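## Task

Form the word "YES" using three of the four lettered blocks. All three must rest entirely on the mat, lined up straight and near one another, with the letters on their upper faces reading left to right and upright when viewed from the robot's base. The leftover block must end up somewhere off the mat. The arrangement must hold without the robot supporting it, so release everything and pull the gripper away at the end.

## Robot and tools

Robot: a single six-joint arm (UR7e type) carrying a two-finger parallel gripper whose pads open to at most 50 mm. There is one arm, so every command holds exactly one pose.

Scene frame: origin on the table surface straight under the arm's base, +z up, +y to the left when facing along +x. The base can be slightly tilted, and the reported hand position gets less accurate far from the base. Gripper axes: the fingers extend along the gripper's +z and close along its x axis. end_effector_position is the midpoint between the pads; fingertips sit 17.5 mm past it. Pure rotations pivot about that point, which lies 25 mm off the last joint's axis toward gripper -y. A flat plate also projects roughly 9 cm from that axis toward gripper -y and rotates with the hand, so mind its clearance.

The row (used by execute_actions and move): 10 numbers in this order: x, y, z (metres, scene frame), qw, qx, qy, qz (orientation quaternion, w first, scene frame), then position, force_limit, speed for the fingers, each from -1 to 1. x..qz is an absolute pose, not an offset. A row is rejected if its position lies over 0.6 m from the last reported hand position along any gripper axis. Each control step, the commanded pose is trimmed to within 100 mm and 16 degrees of the measured one; position wins over orientation if both cannot be met. Repeat the wanted quaternion in every row rather than copying a drifted reported one.

Finger numbers: position +1 = fully open, about -0.65 = pads meet, -1 = close until blocked (use this to grip). force_limit maps -1/0/+1 to about 20/102/185 N per pad (actual can be ~17% higher). speed maps -1/0/+1 to 20/85/150 mm/s of gap change. New force_limit or speed only applies after a position change of at least 0.01.

execute_actions: argument actions is a list with zero or one entry; optional pictures (boolean). Empty list: nothing sent, returns state plus camera images. An action is {"rows": [...], "steps": n}: 1 to 15 rows, n from 4 to 15 (default 15), each step 1/30 s; if rows run out, the last one repeats. A wait is {"steps": n} with n up to 300, counted from the previous result, including your thinking time. The result arrives 4 steps before the action finishes; those steps run while you reply.

move: target is one row (absolute pose plus finger numbers, finger part applied at the start). speed in m/s, 0.002 to 0.5, default 0.25; rotation capped at twice that in rad/s. The hand travels a straight line lasting 0.5 to 10 s (longer paths get cut off). Optional stop_force in N, 9 to 40: the path halts when the wrist sensor feels that much extra resistance along the direction of travel for two steps, then backs off two steps. Use it with very low speed when approaching a surface; omit it when moving away from something you press on, and do not rely on it during rotations. The move line reports the ending: done, off_target, moving, held, fault, or contact (stop_force triggered), plus limits such as paced (pose clipped) or held (steps blocked), and distance from target.

wait: seconds from 0 to 10; sends nothing new.
zoom_image: camera one of cam_high, cam_low, cam_wrist; region [x0, y0, x1, y1] in that camera's pixels, top-left origin, at most 504 by 504. cam_high and cam_low are 896x504, cam_wrist is 616x616 fisheye.
read_manual: section "licences" only; no motion.


Reading results: the state line shows hand pose and velocities. object_status: 0 fingers moving, 1 blocked while opening, 2 blocked while closing (a real grip), 3 reached target or pads met (usually empty). Confirm 2 after closing at -1. Opening in mm is about (250 - position_measured) x 0.202. HELD marks steps where the clearance check withheld your row; "pose unreachable" means the check altered or blocked it. "Hand target" shows where the controller is heading. Wrist force and torque are in gripper axes, offset up to ~4 N, noise up to 2.4 N, saturating near 50 N; "no reading" is harmless.

Cautions: arm commands lag about 0.17 s and big moves may finish short, so check the reported pose. The arm is stiff: commanding even slightly into a hard surface can trip a fault. A joint torque over its limit (139 N m for the three large joints, 26 N m for the wrists) or any outside force of 150 N freezes the arm for 10 s. Motors heat while holding loads; a warning appears at 70 C and brakes engage at 85 C. Occasional tugs on held parts or nudges to loose blocks can occur. Never knock or place anything off the table, and avoid dropping, slamming or shoving blocks. Approach slowly, grip gently, set blocks down softly, open, then lift clear.

Each tool is called after "Request:" as name([rows], argument=value, ...), one row to a line, values as JSON.

## Session

Request:
execute_actions(actions=[])

Scene clock: 0.00 s of 7600.00 s.
end_effector_position=(+0.8459, +0.2575, +0.3749) position_measured=3 object_status=3 end_effector_quat_wxyz=(+0.729, -0.414, +0.498, -0.221) end_effector_velocity=(+0.000, -0.000, -0.000) end_effector_angular_velocity=(+0.000, +0.000, -0.001)
Joint positions: [-0.012 -0.383  1.272 -4.488 -1.289 -2.286]
Joint velocities: [-0.     0.001 -0.    -0.    -0.001  0.   ]
Motor temperatures (°C, as the motors report them): [27 26 25 40 31 31]
Wrist force (N, on the end effector, along its own x y z axes, offset not removed): no reading
Wrist torque (N m, same axes, about the end effector's origin, offset not removed): no reading
Hand target: +0.846, +0.258, +0.375; +0.729, -0.414, +0.498, -0.221

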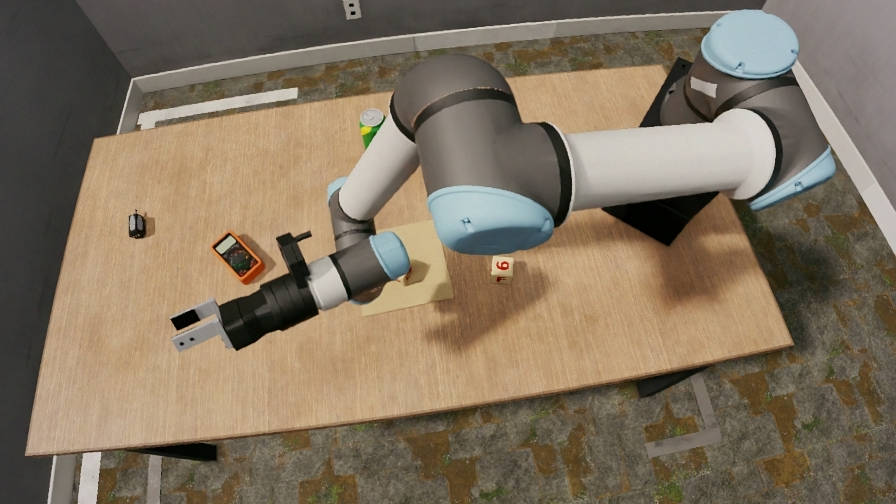

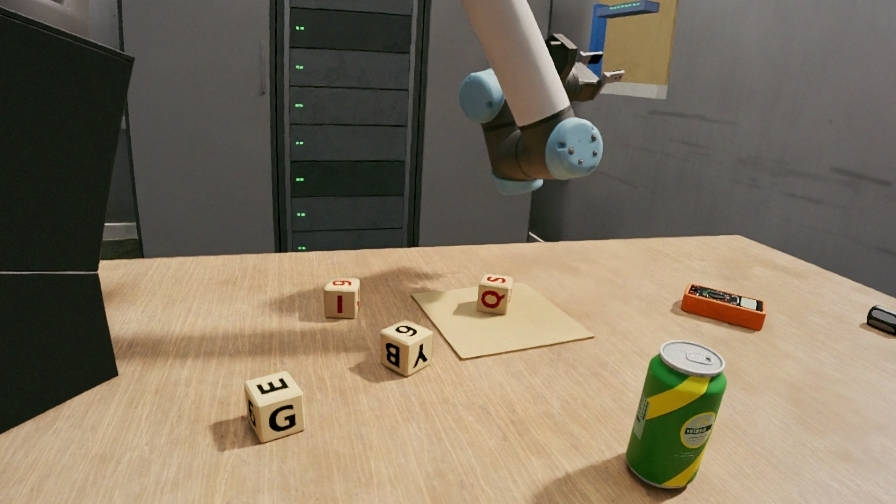

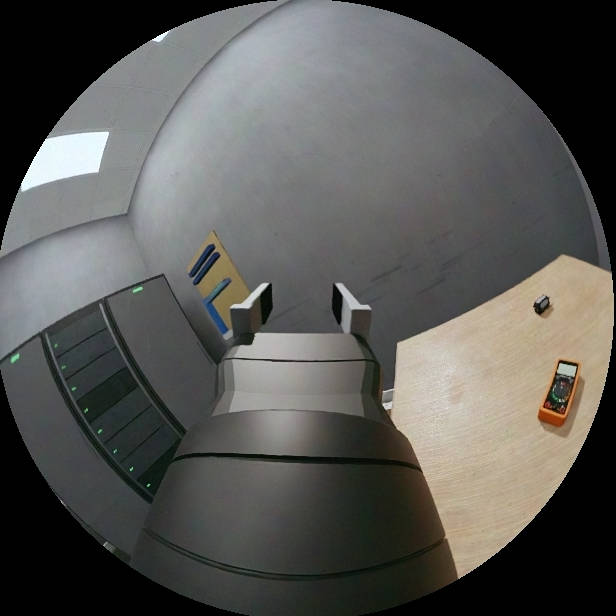

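Request:
move(target=[0.5,0.1,0.4,0,0.7071,-0.7071,0,1,-0.5,0], speed=0.3)

Scene clock: 3.80 s of 7600.00 s.
end_effector_position=(+0.4998, +0.0997, +0.3999) position_measured=3 object_status=3 end_effector_quat_wxyz=(-0.000, +0.707, -0.707, +0.000) end_effector_velocity=(-0.001, -0.001, -0.000) end_effector_angular_velocity=(-0.004, +0.007, +0.000)
Joint positions: [-0.353 -1.732  2.219 -2.195 -1.297 -3.417]
Joint velocities: [ 0.001  0.001 -0.004  0.009 -0.006 -0.001]
Motor temperatures (°C, as the motors report them): [27 26 25 40 31 31]
Wrist force (N, on the end effector, along its own x y z axes, offset not removed): [-1.9 3.3 -1.4]
Wrist torque (N m, same axes, about the end effector's origin, offset not removed): [0.32 0.38 0.06]
Hand target: +0.500, +0.100, +0.400; +0.000, +0.707, -0.707, -0.000
Off the commanded pose: 0.000 m, 0 deg.
Kept back: nothing.
move: done

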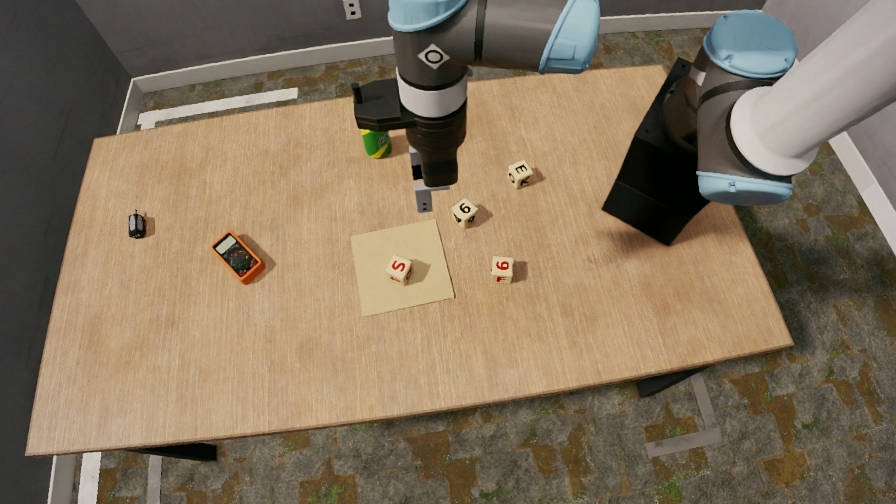

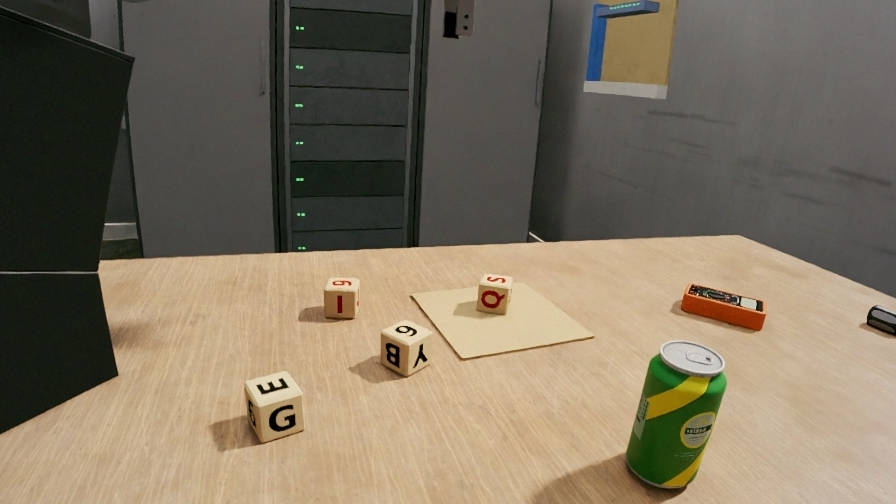

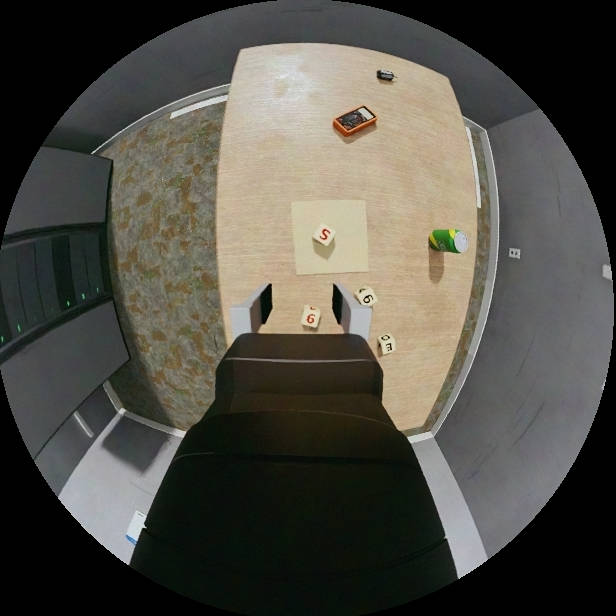

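Request:
move(target=[0.5,0.0,0.22,0,0.7071,-0.7071,0,1,-0.5,0])

Request:
zoom_image(camera="cam_wrist", region=[150,120,450,420])

Scene clock: 5.43 s of 7600.00 s.
end_effector_position=(+0.5001, +0.0000, +0.2203) position_measured=3 object_status=3 end_effector_quat_wxyz=(-0.000, +0.707, -0.707, -0.000) end_effector_velocity=(+0.001, +0.000, -0.001) end_effector_angular_velocity=(+0.001, -0.001, +0.001)
Joint positions: [-0.455 -1.213  2.33  -2.795 -1.284 -3.522]
Joint velocities: [ 0.001  0.004 -0.001 -0.005  0.001  0.001]
Motor temperatures (°C, as the motors report them): [27 26 25 40 31 31]
Wrist force (N, on the end effector, along its own x y z axes, offset not removed): [0.9 -0.5 -1.6]
Wrist torque (N m, same axes, about the end effector's origin, offset not removed): [-0.32 -0.09 0.10]
Hand target: +0.500, +0.000, +0.220; -0.000, +0.707, -0.707, -0.000
Off the commanded pose: 0.000 m, 0 deg.
Kept back: nothing.
move: done

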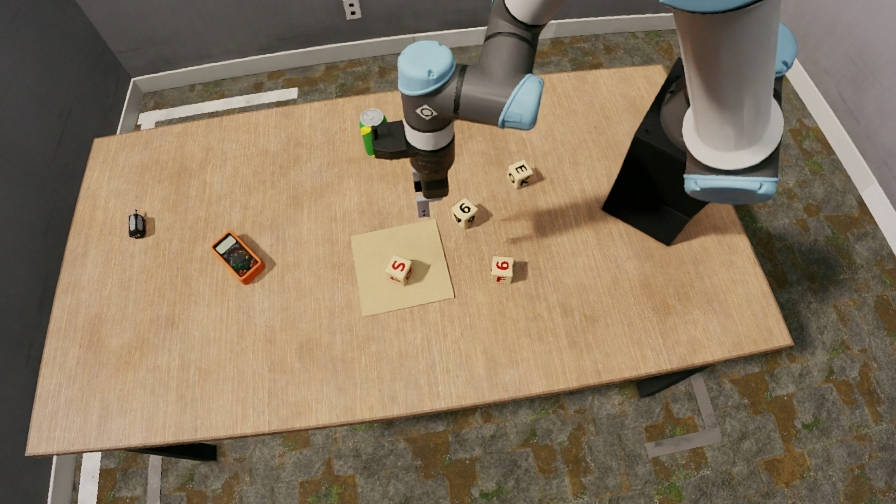

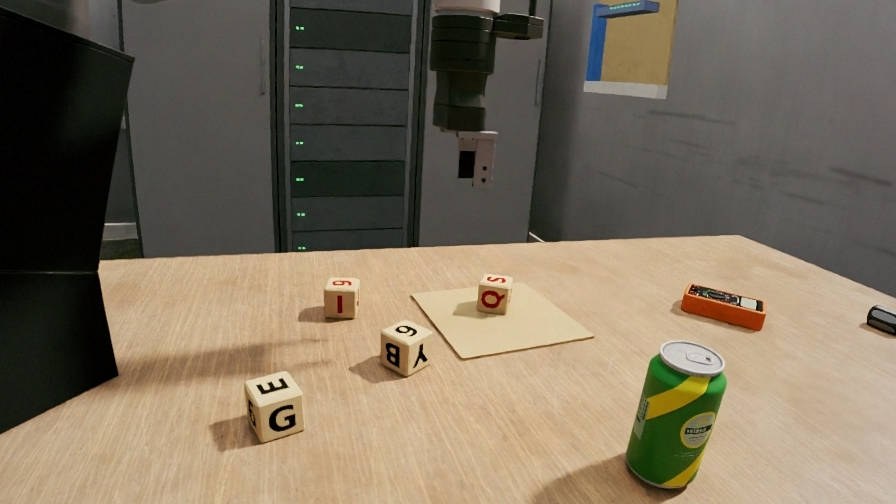

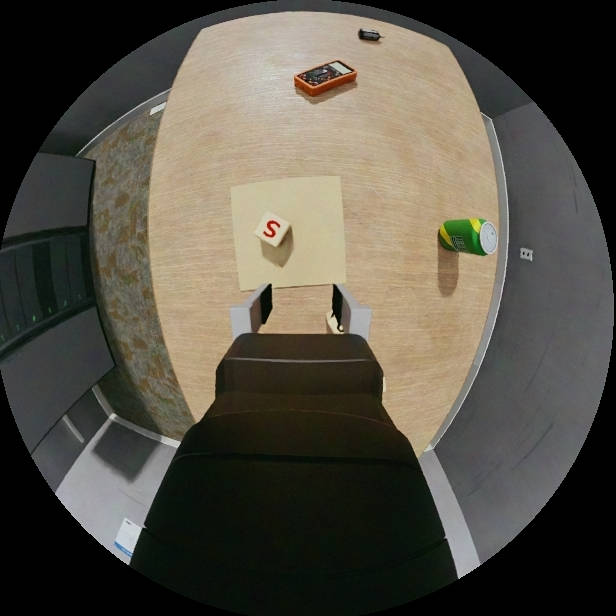

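Region (150, 120, 450, 420) of cam_wrist's 616x616 image, scaled by 1.680, with more detail than that image has.

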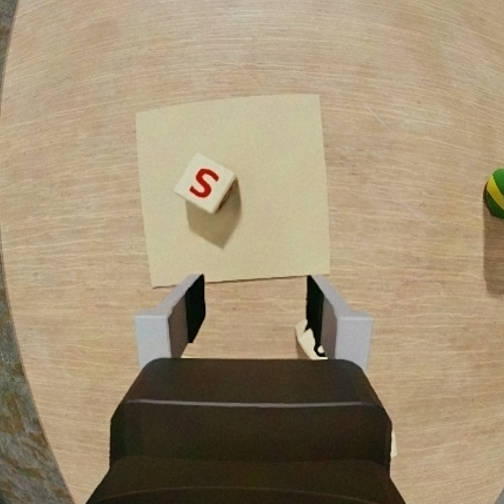

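Request:
move(target=[0.56,0.055,0.10,0,0.959,-0.284,0,1,-0.5,0])

Scene clock: 8.37 s of 7600.00 s.
end_effector_position=(+0.5600, +0.0550, +0.1002) position_measured=3 object_status=3 end_effector_quat_wxyz=(+0.000, +0.959, -0.284, +0.000) end_effector_velocity=(-0.000, -0.000, -0.001) end_effector_angular_velocity=(-0.001, +0.003, +0.007)
Joint positions: [-0.276 -0.841  2.063 -2.951 -1.308 -4.333]
Joint velocities: [ 0.001  0.003 -0.003  0.003 -0.002 -0.007]
Motor temperatures (°C, as the motors report them): [27 26 25 40 31 31]
Wrist force (N, on the end effector, along its own x y z axes, offset not removed): [-0.5 1.0 -1.8]
Wrist torque (N m, same axes, about the end effector's origin, offset not removed): [-0.05 0.28 0.02]
Hand target: +0.560, +0.055, +0.100; +0.000, +0.959, -0.284, +0.000
Off the commanded pose: 0.000 m, 0 deg.
Kept back: nothing.
move: done

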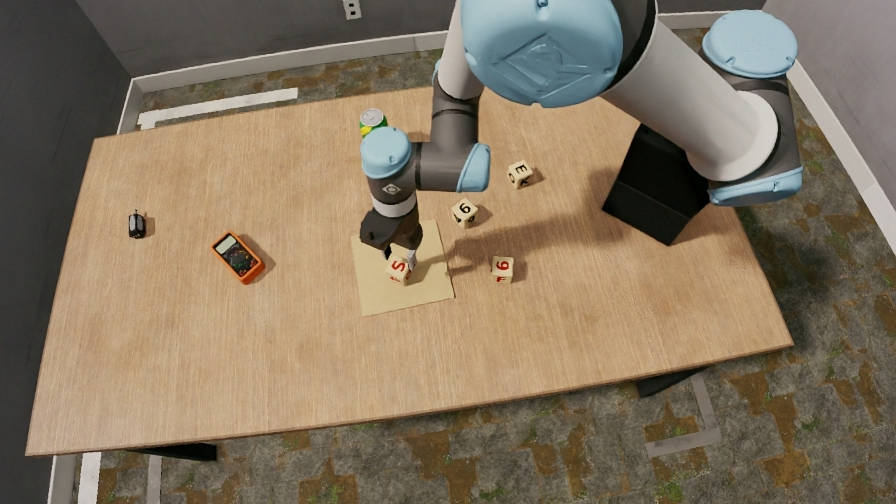

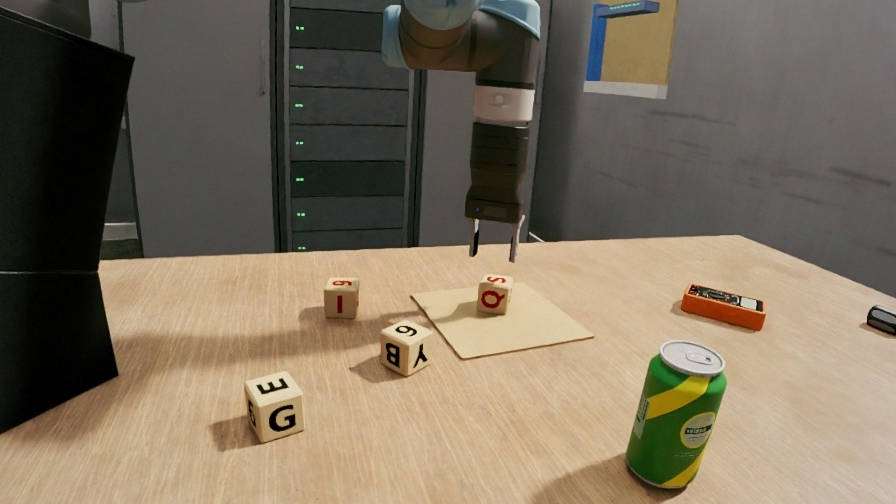

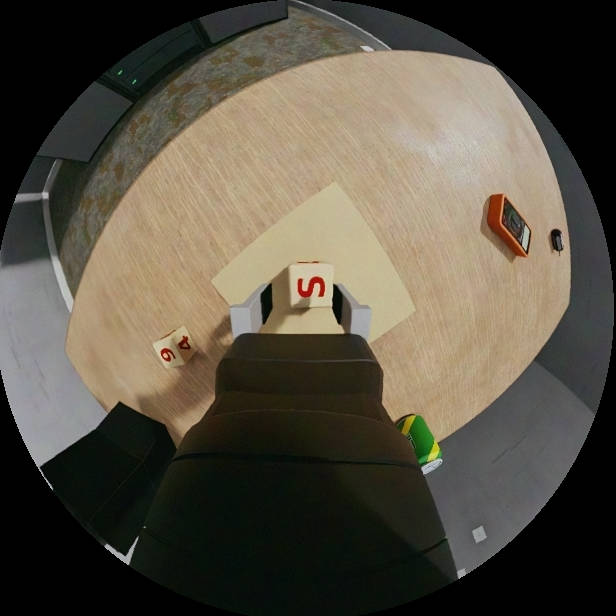

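Request:
move(target=[0.565,0.052,0.065,0,0.959,-0.284,0,1,-0.5,0], speed=0.1)

Request:
zoom_image(camera="cam_wrist", region=[220,220,400,350])

Scene clock: 9.50 s of 7600.00 s.
end_effector_position=(+0.5650, +0.0520, +0.0651) position_measured=3 object_status=3 end_effector_quat_wxyz=(+0.000, +0.959, -0.284, +0.000) end_effector_velocity=(+0.000, +0.000, -0.001) end_effector_angular_velocity=(+0.001, +0.001, -0.000)
Joint positions: [-0.263 -0.747  2.011 -2.997 -1.31  -4.319]
Joint velocities: [ 0.     0.003 -0.002  0.     0.001  0.   ]
Motor temperatures (°C, as the motors report them): [27 26 25 40 31 31]
Wrist force (N, on the end effector, along its own x y z axes, offset not removed): [-0.9 1.1 -2.4]
Wrist torque (N m, same axes, about the end effector's origin, offset not removed): [-0.06 0.23 0.13]
Hand target: +0.565, +0.052, +0.065; +0.000, +0.959, -0.284, +0.000
Off the commanded pose: 0.000 m, 0 deg.
Kept back: nothing.
move: done

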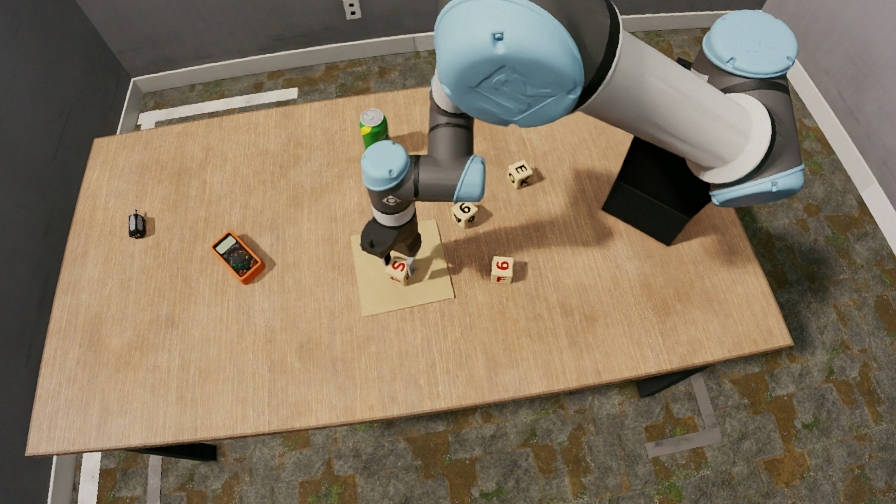

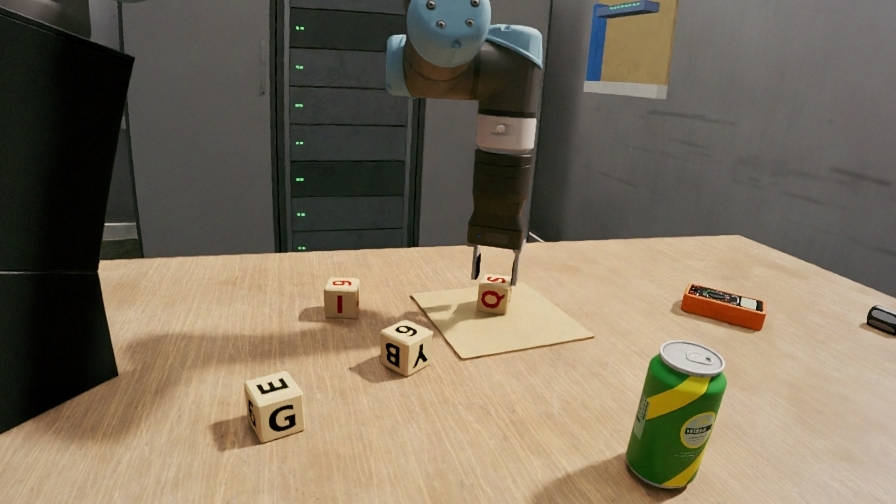

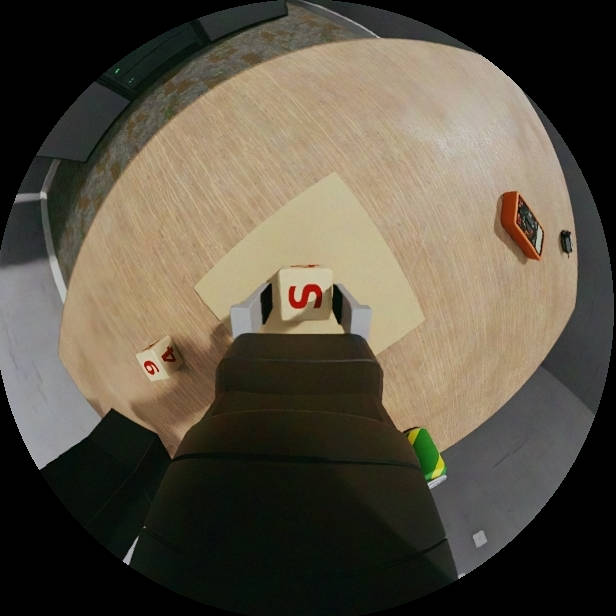

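Region (220, 220, 400, 350) of cam_wrist's 616x616 image, scaled by 2.800, with more detail than that image has.

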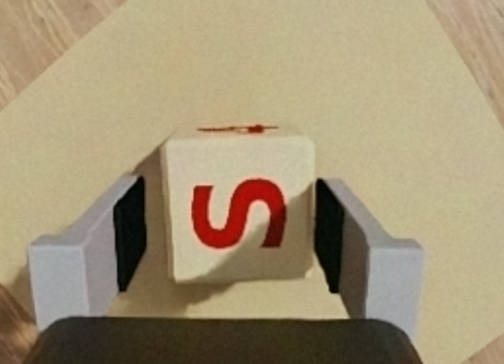

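Request:
move(target=[0.5685,0.052,0.026,0,0.959,-0.284,0,1,-0.5,0], speed=0.06)

Request:
move(target=[0.5685,0.052,0.026,0,0.959,-0.284,0,-1,-0.6,0])

Request:
move(target=[0.566,0.02,0.05,0,1,0,0,-1,-0.6,0], speed=0.2)

Scene clock: 10.77 s of 7600.00 s.
end_effector_position=(+0.5685, +0.0520, +0.0261) position_measured=3 object_status=3 end_effector_quat_wxyz=(+0.000, +0.959, -0.284, +0.000) end_effector_velocity=(+0.001, -0.000, -0.001) end_effector_angular_velocity=(-0.002, -0.002, +0.000)
Joint positions: [-0.243 -0.647  1.951 -3.042 -1.313 -4.299]
Joint velocities: [ 0.001  0.003 -0.002 -0.003 -0.002  0.001]
Motor temperatures (°C, as the motors report them): [27 26 25 40 31 31]
Wrist force (N, on the end effector, along its own x y z axes, offset not removed): [1.1 1.2 -1.7]
Wrist torque (N m, same axes, about the end effector's origin, offset not removed): [0.00 -0.07 -0.01]
Hand target: +0.569, +0.052, +0.026; +0.000, +0.959, -0.284, +0.000
Off the commanded pose: 0.000 m, 0 deg.
Kept back: nothing.
move: done

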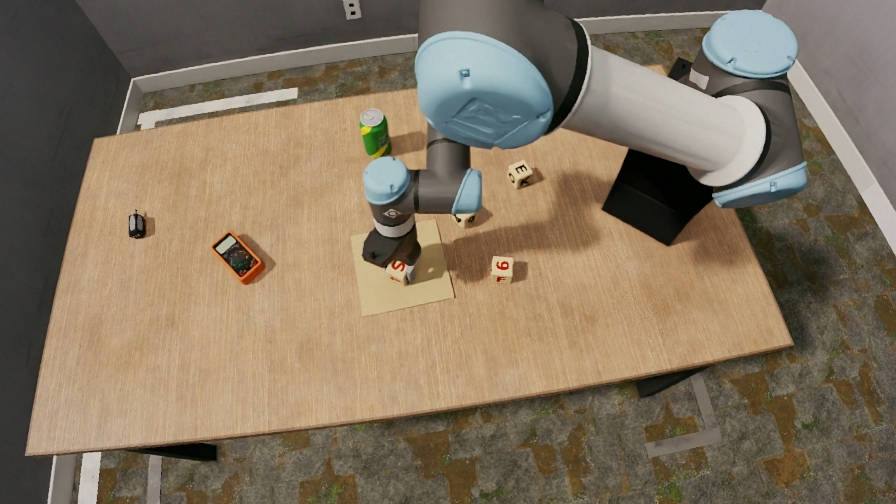

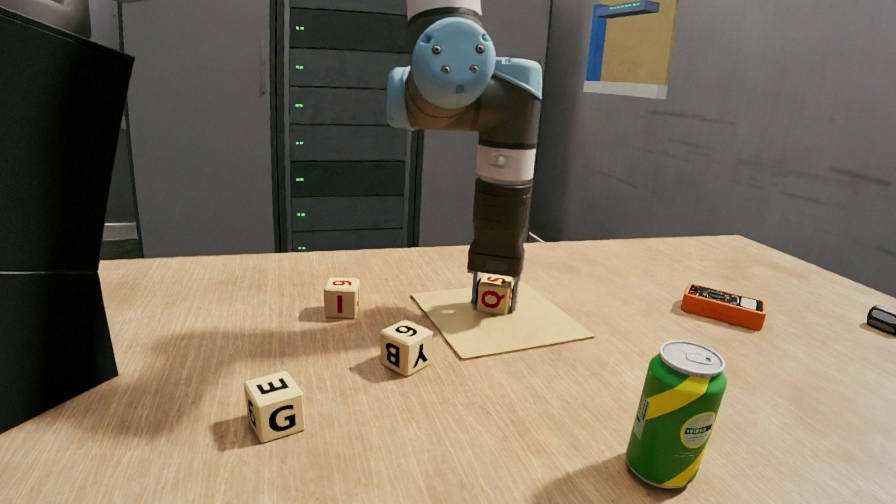

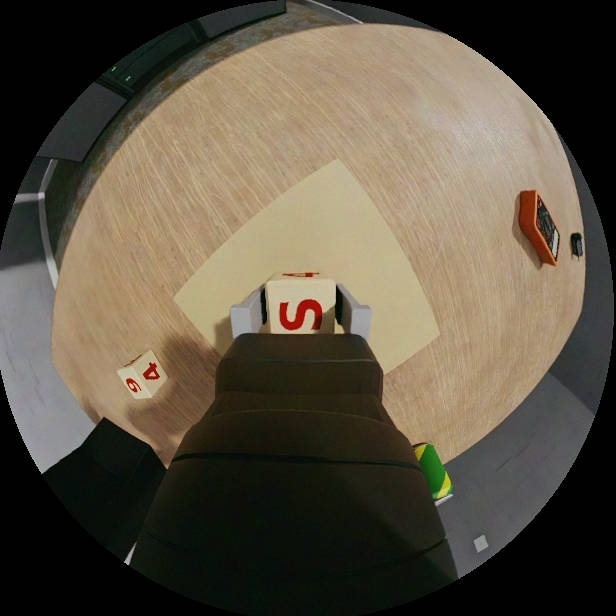

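Scene clock: 11.47 s of 7600.00 s.
end_effector_position=(+0.5685, +0.0520, +0.0260) position_measured=33 object_status=2 end_effector_quat_wxyz=(+0.000, +0.959, -0.284, +0.000) end_effector_velocity=(+0.001, +0.000, +0.000) end_effector_angular_velocity=(-0.000, -0.001, +0.001)
Joint positions: [-0.243 -0.646  1.951 -3.042 -1.313 -4.299]
Joint velocities: [ 0.    -0.001 -0.    -0.    -0.    -0.   ]
Motor temperatures (°C, as the motors report them): [27 26 25 40 31 31]
Wrist force (N, on the end effector, along its own x y z axes, offset not removed): [-2.4 2.8 -8.3]
Wrist torque (N m, same axes, about the end effector's origin, offset not removed): [0.10 0.24 0.09]
Hand target: +0.569, +0.052, +0.026; +0.000, +0.959, -0.284, -0.000
Off the commanded pose: 0.000 m, 0 deg.
Kept back: nothing.
move: done

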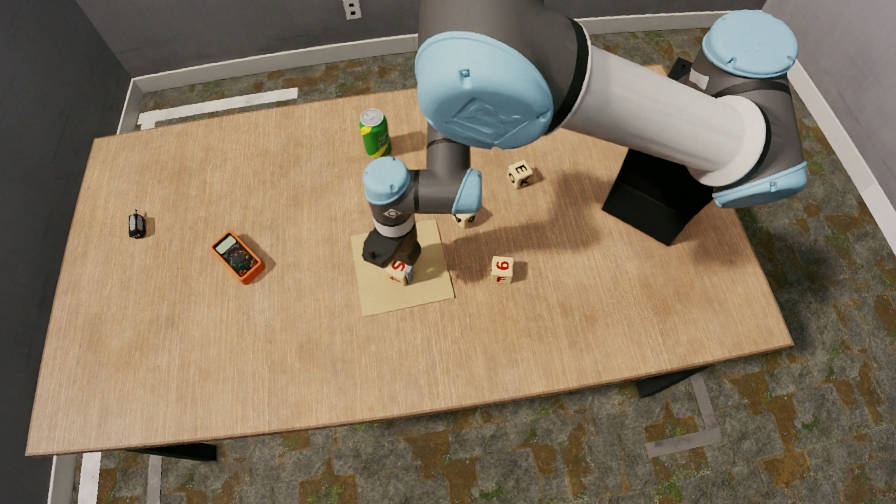

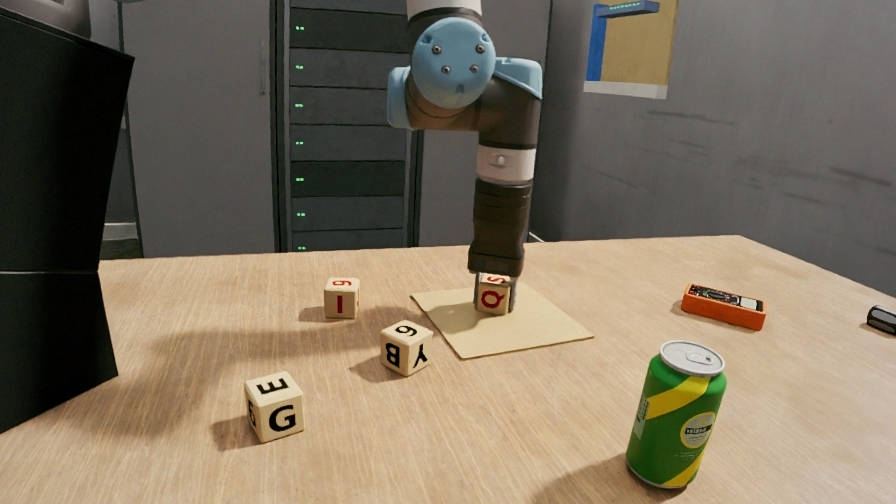

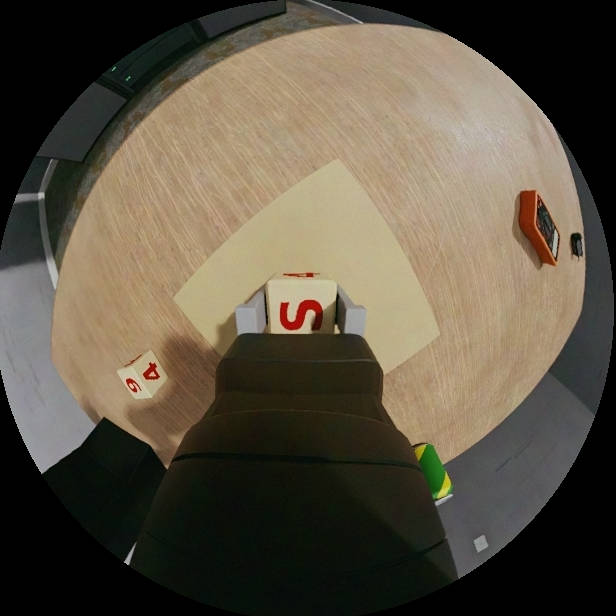

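Scene clock: 13.33 s of 7600.00 s.
end_effector_position=(+0.5660, +0.0200, +0.0500) position_measured=33 object_status=2 end_effector_quat_wxyz=(+0.000, +1.000, -0.000, +0.000) end_effector_velocity=(-0.001, +0.001, -0.000) end_effector_angular_velocity=(+0.004, +0.002, +0.006)
Joint positions: [-0.313 -0.688  1.948 -2.978 -1.302 -4.946]
Joint velocities: [-0.001  0.    -0.     0.003  0.004 -0.007]
Motor temperatures (°C, as the motors report them): [27 26 25 40 31 31]
Wrist force (N, on the end effector, along its own x y z axes, offset not removed): [-3.2 0.6 -2.5]
Wrist torque (N m, same axes, about the end effector's origin, offset not removed): [-0.05 0.66 0.23]
Hand target: +0.566, +0.020, +0.050; -0.000, +1.000, -0.000, -0.000
Off the commanded pose: 0.000 m, 0 deg.
Kept back: nothing.
move: done

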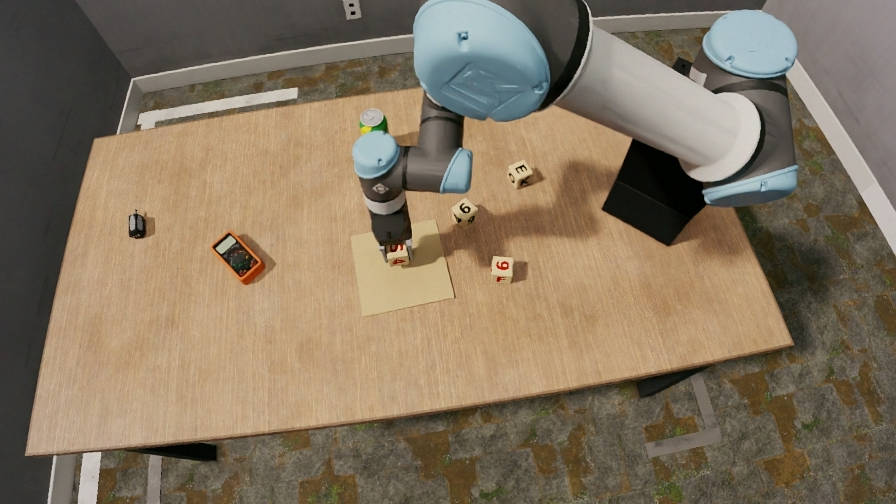

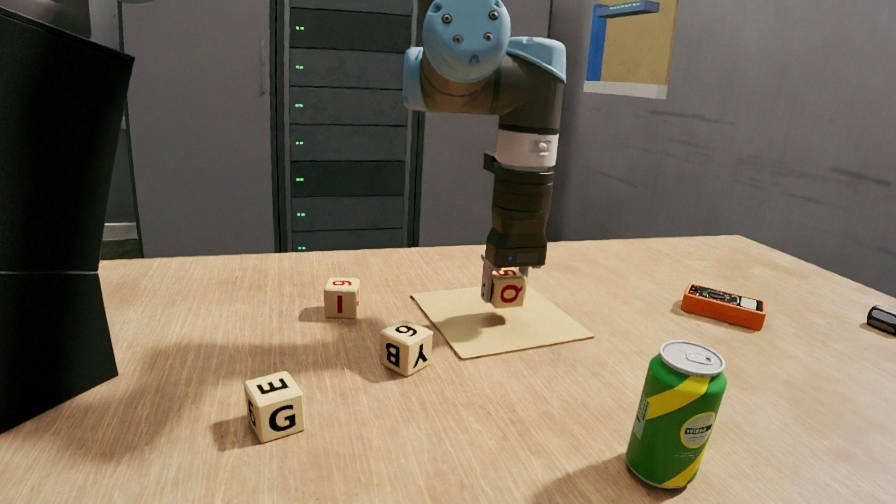

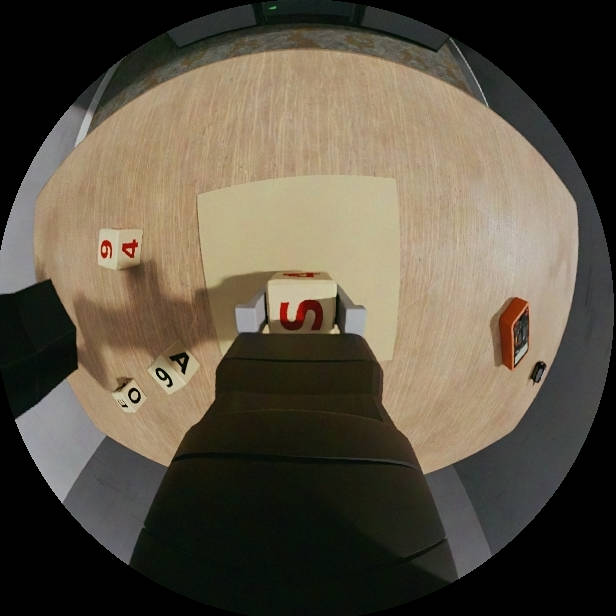

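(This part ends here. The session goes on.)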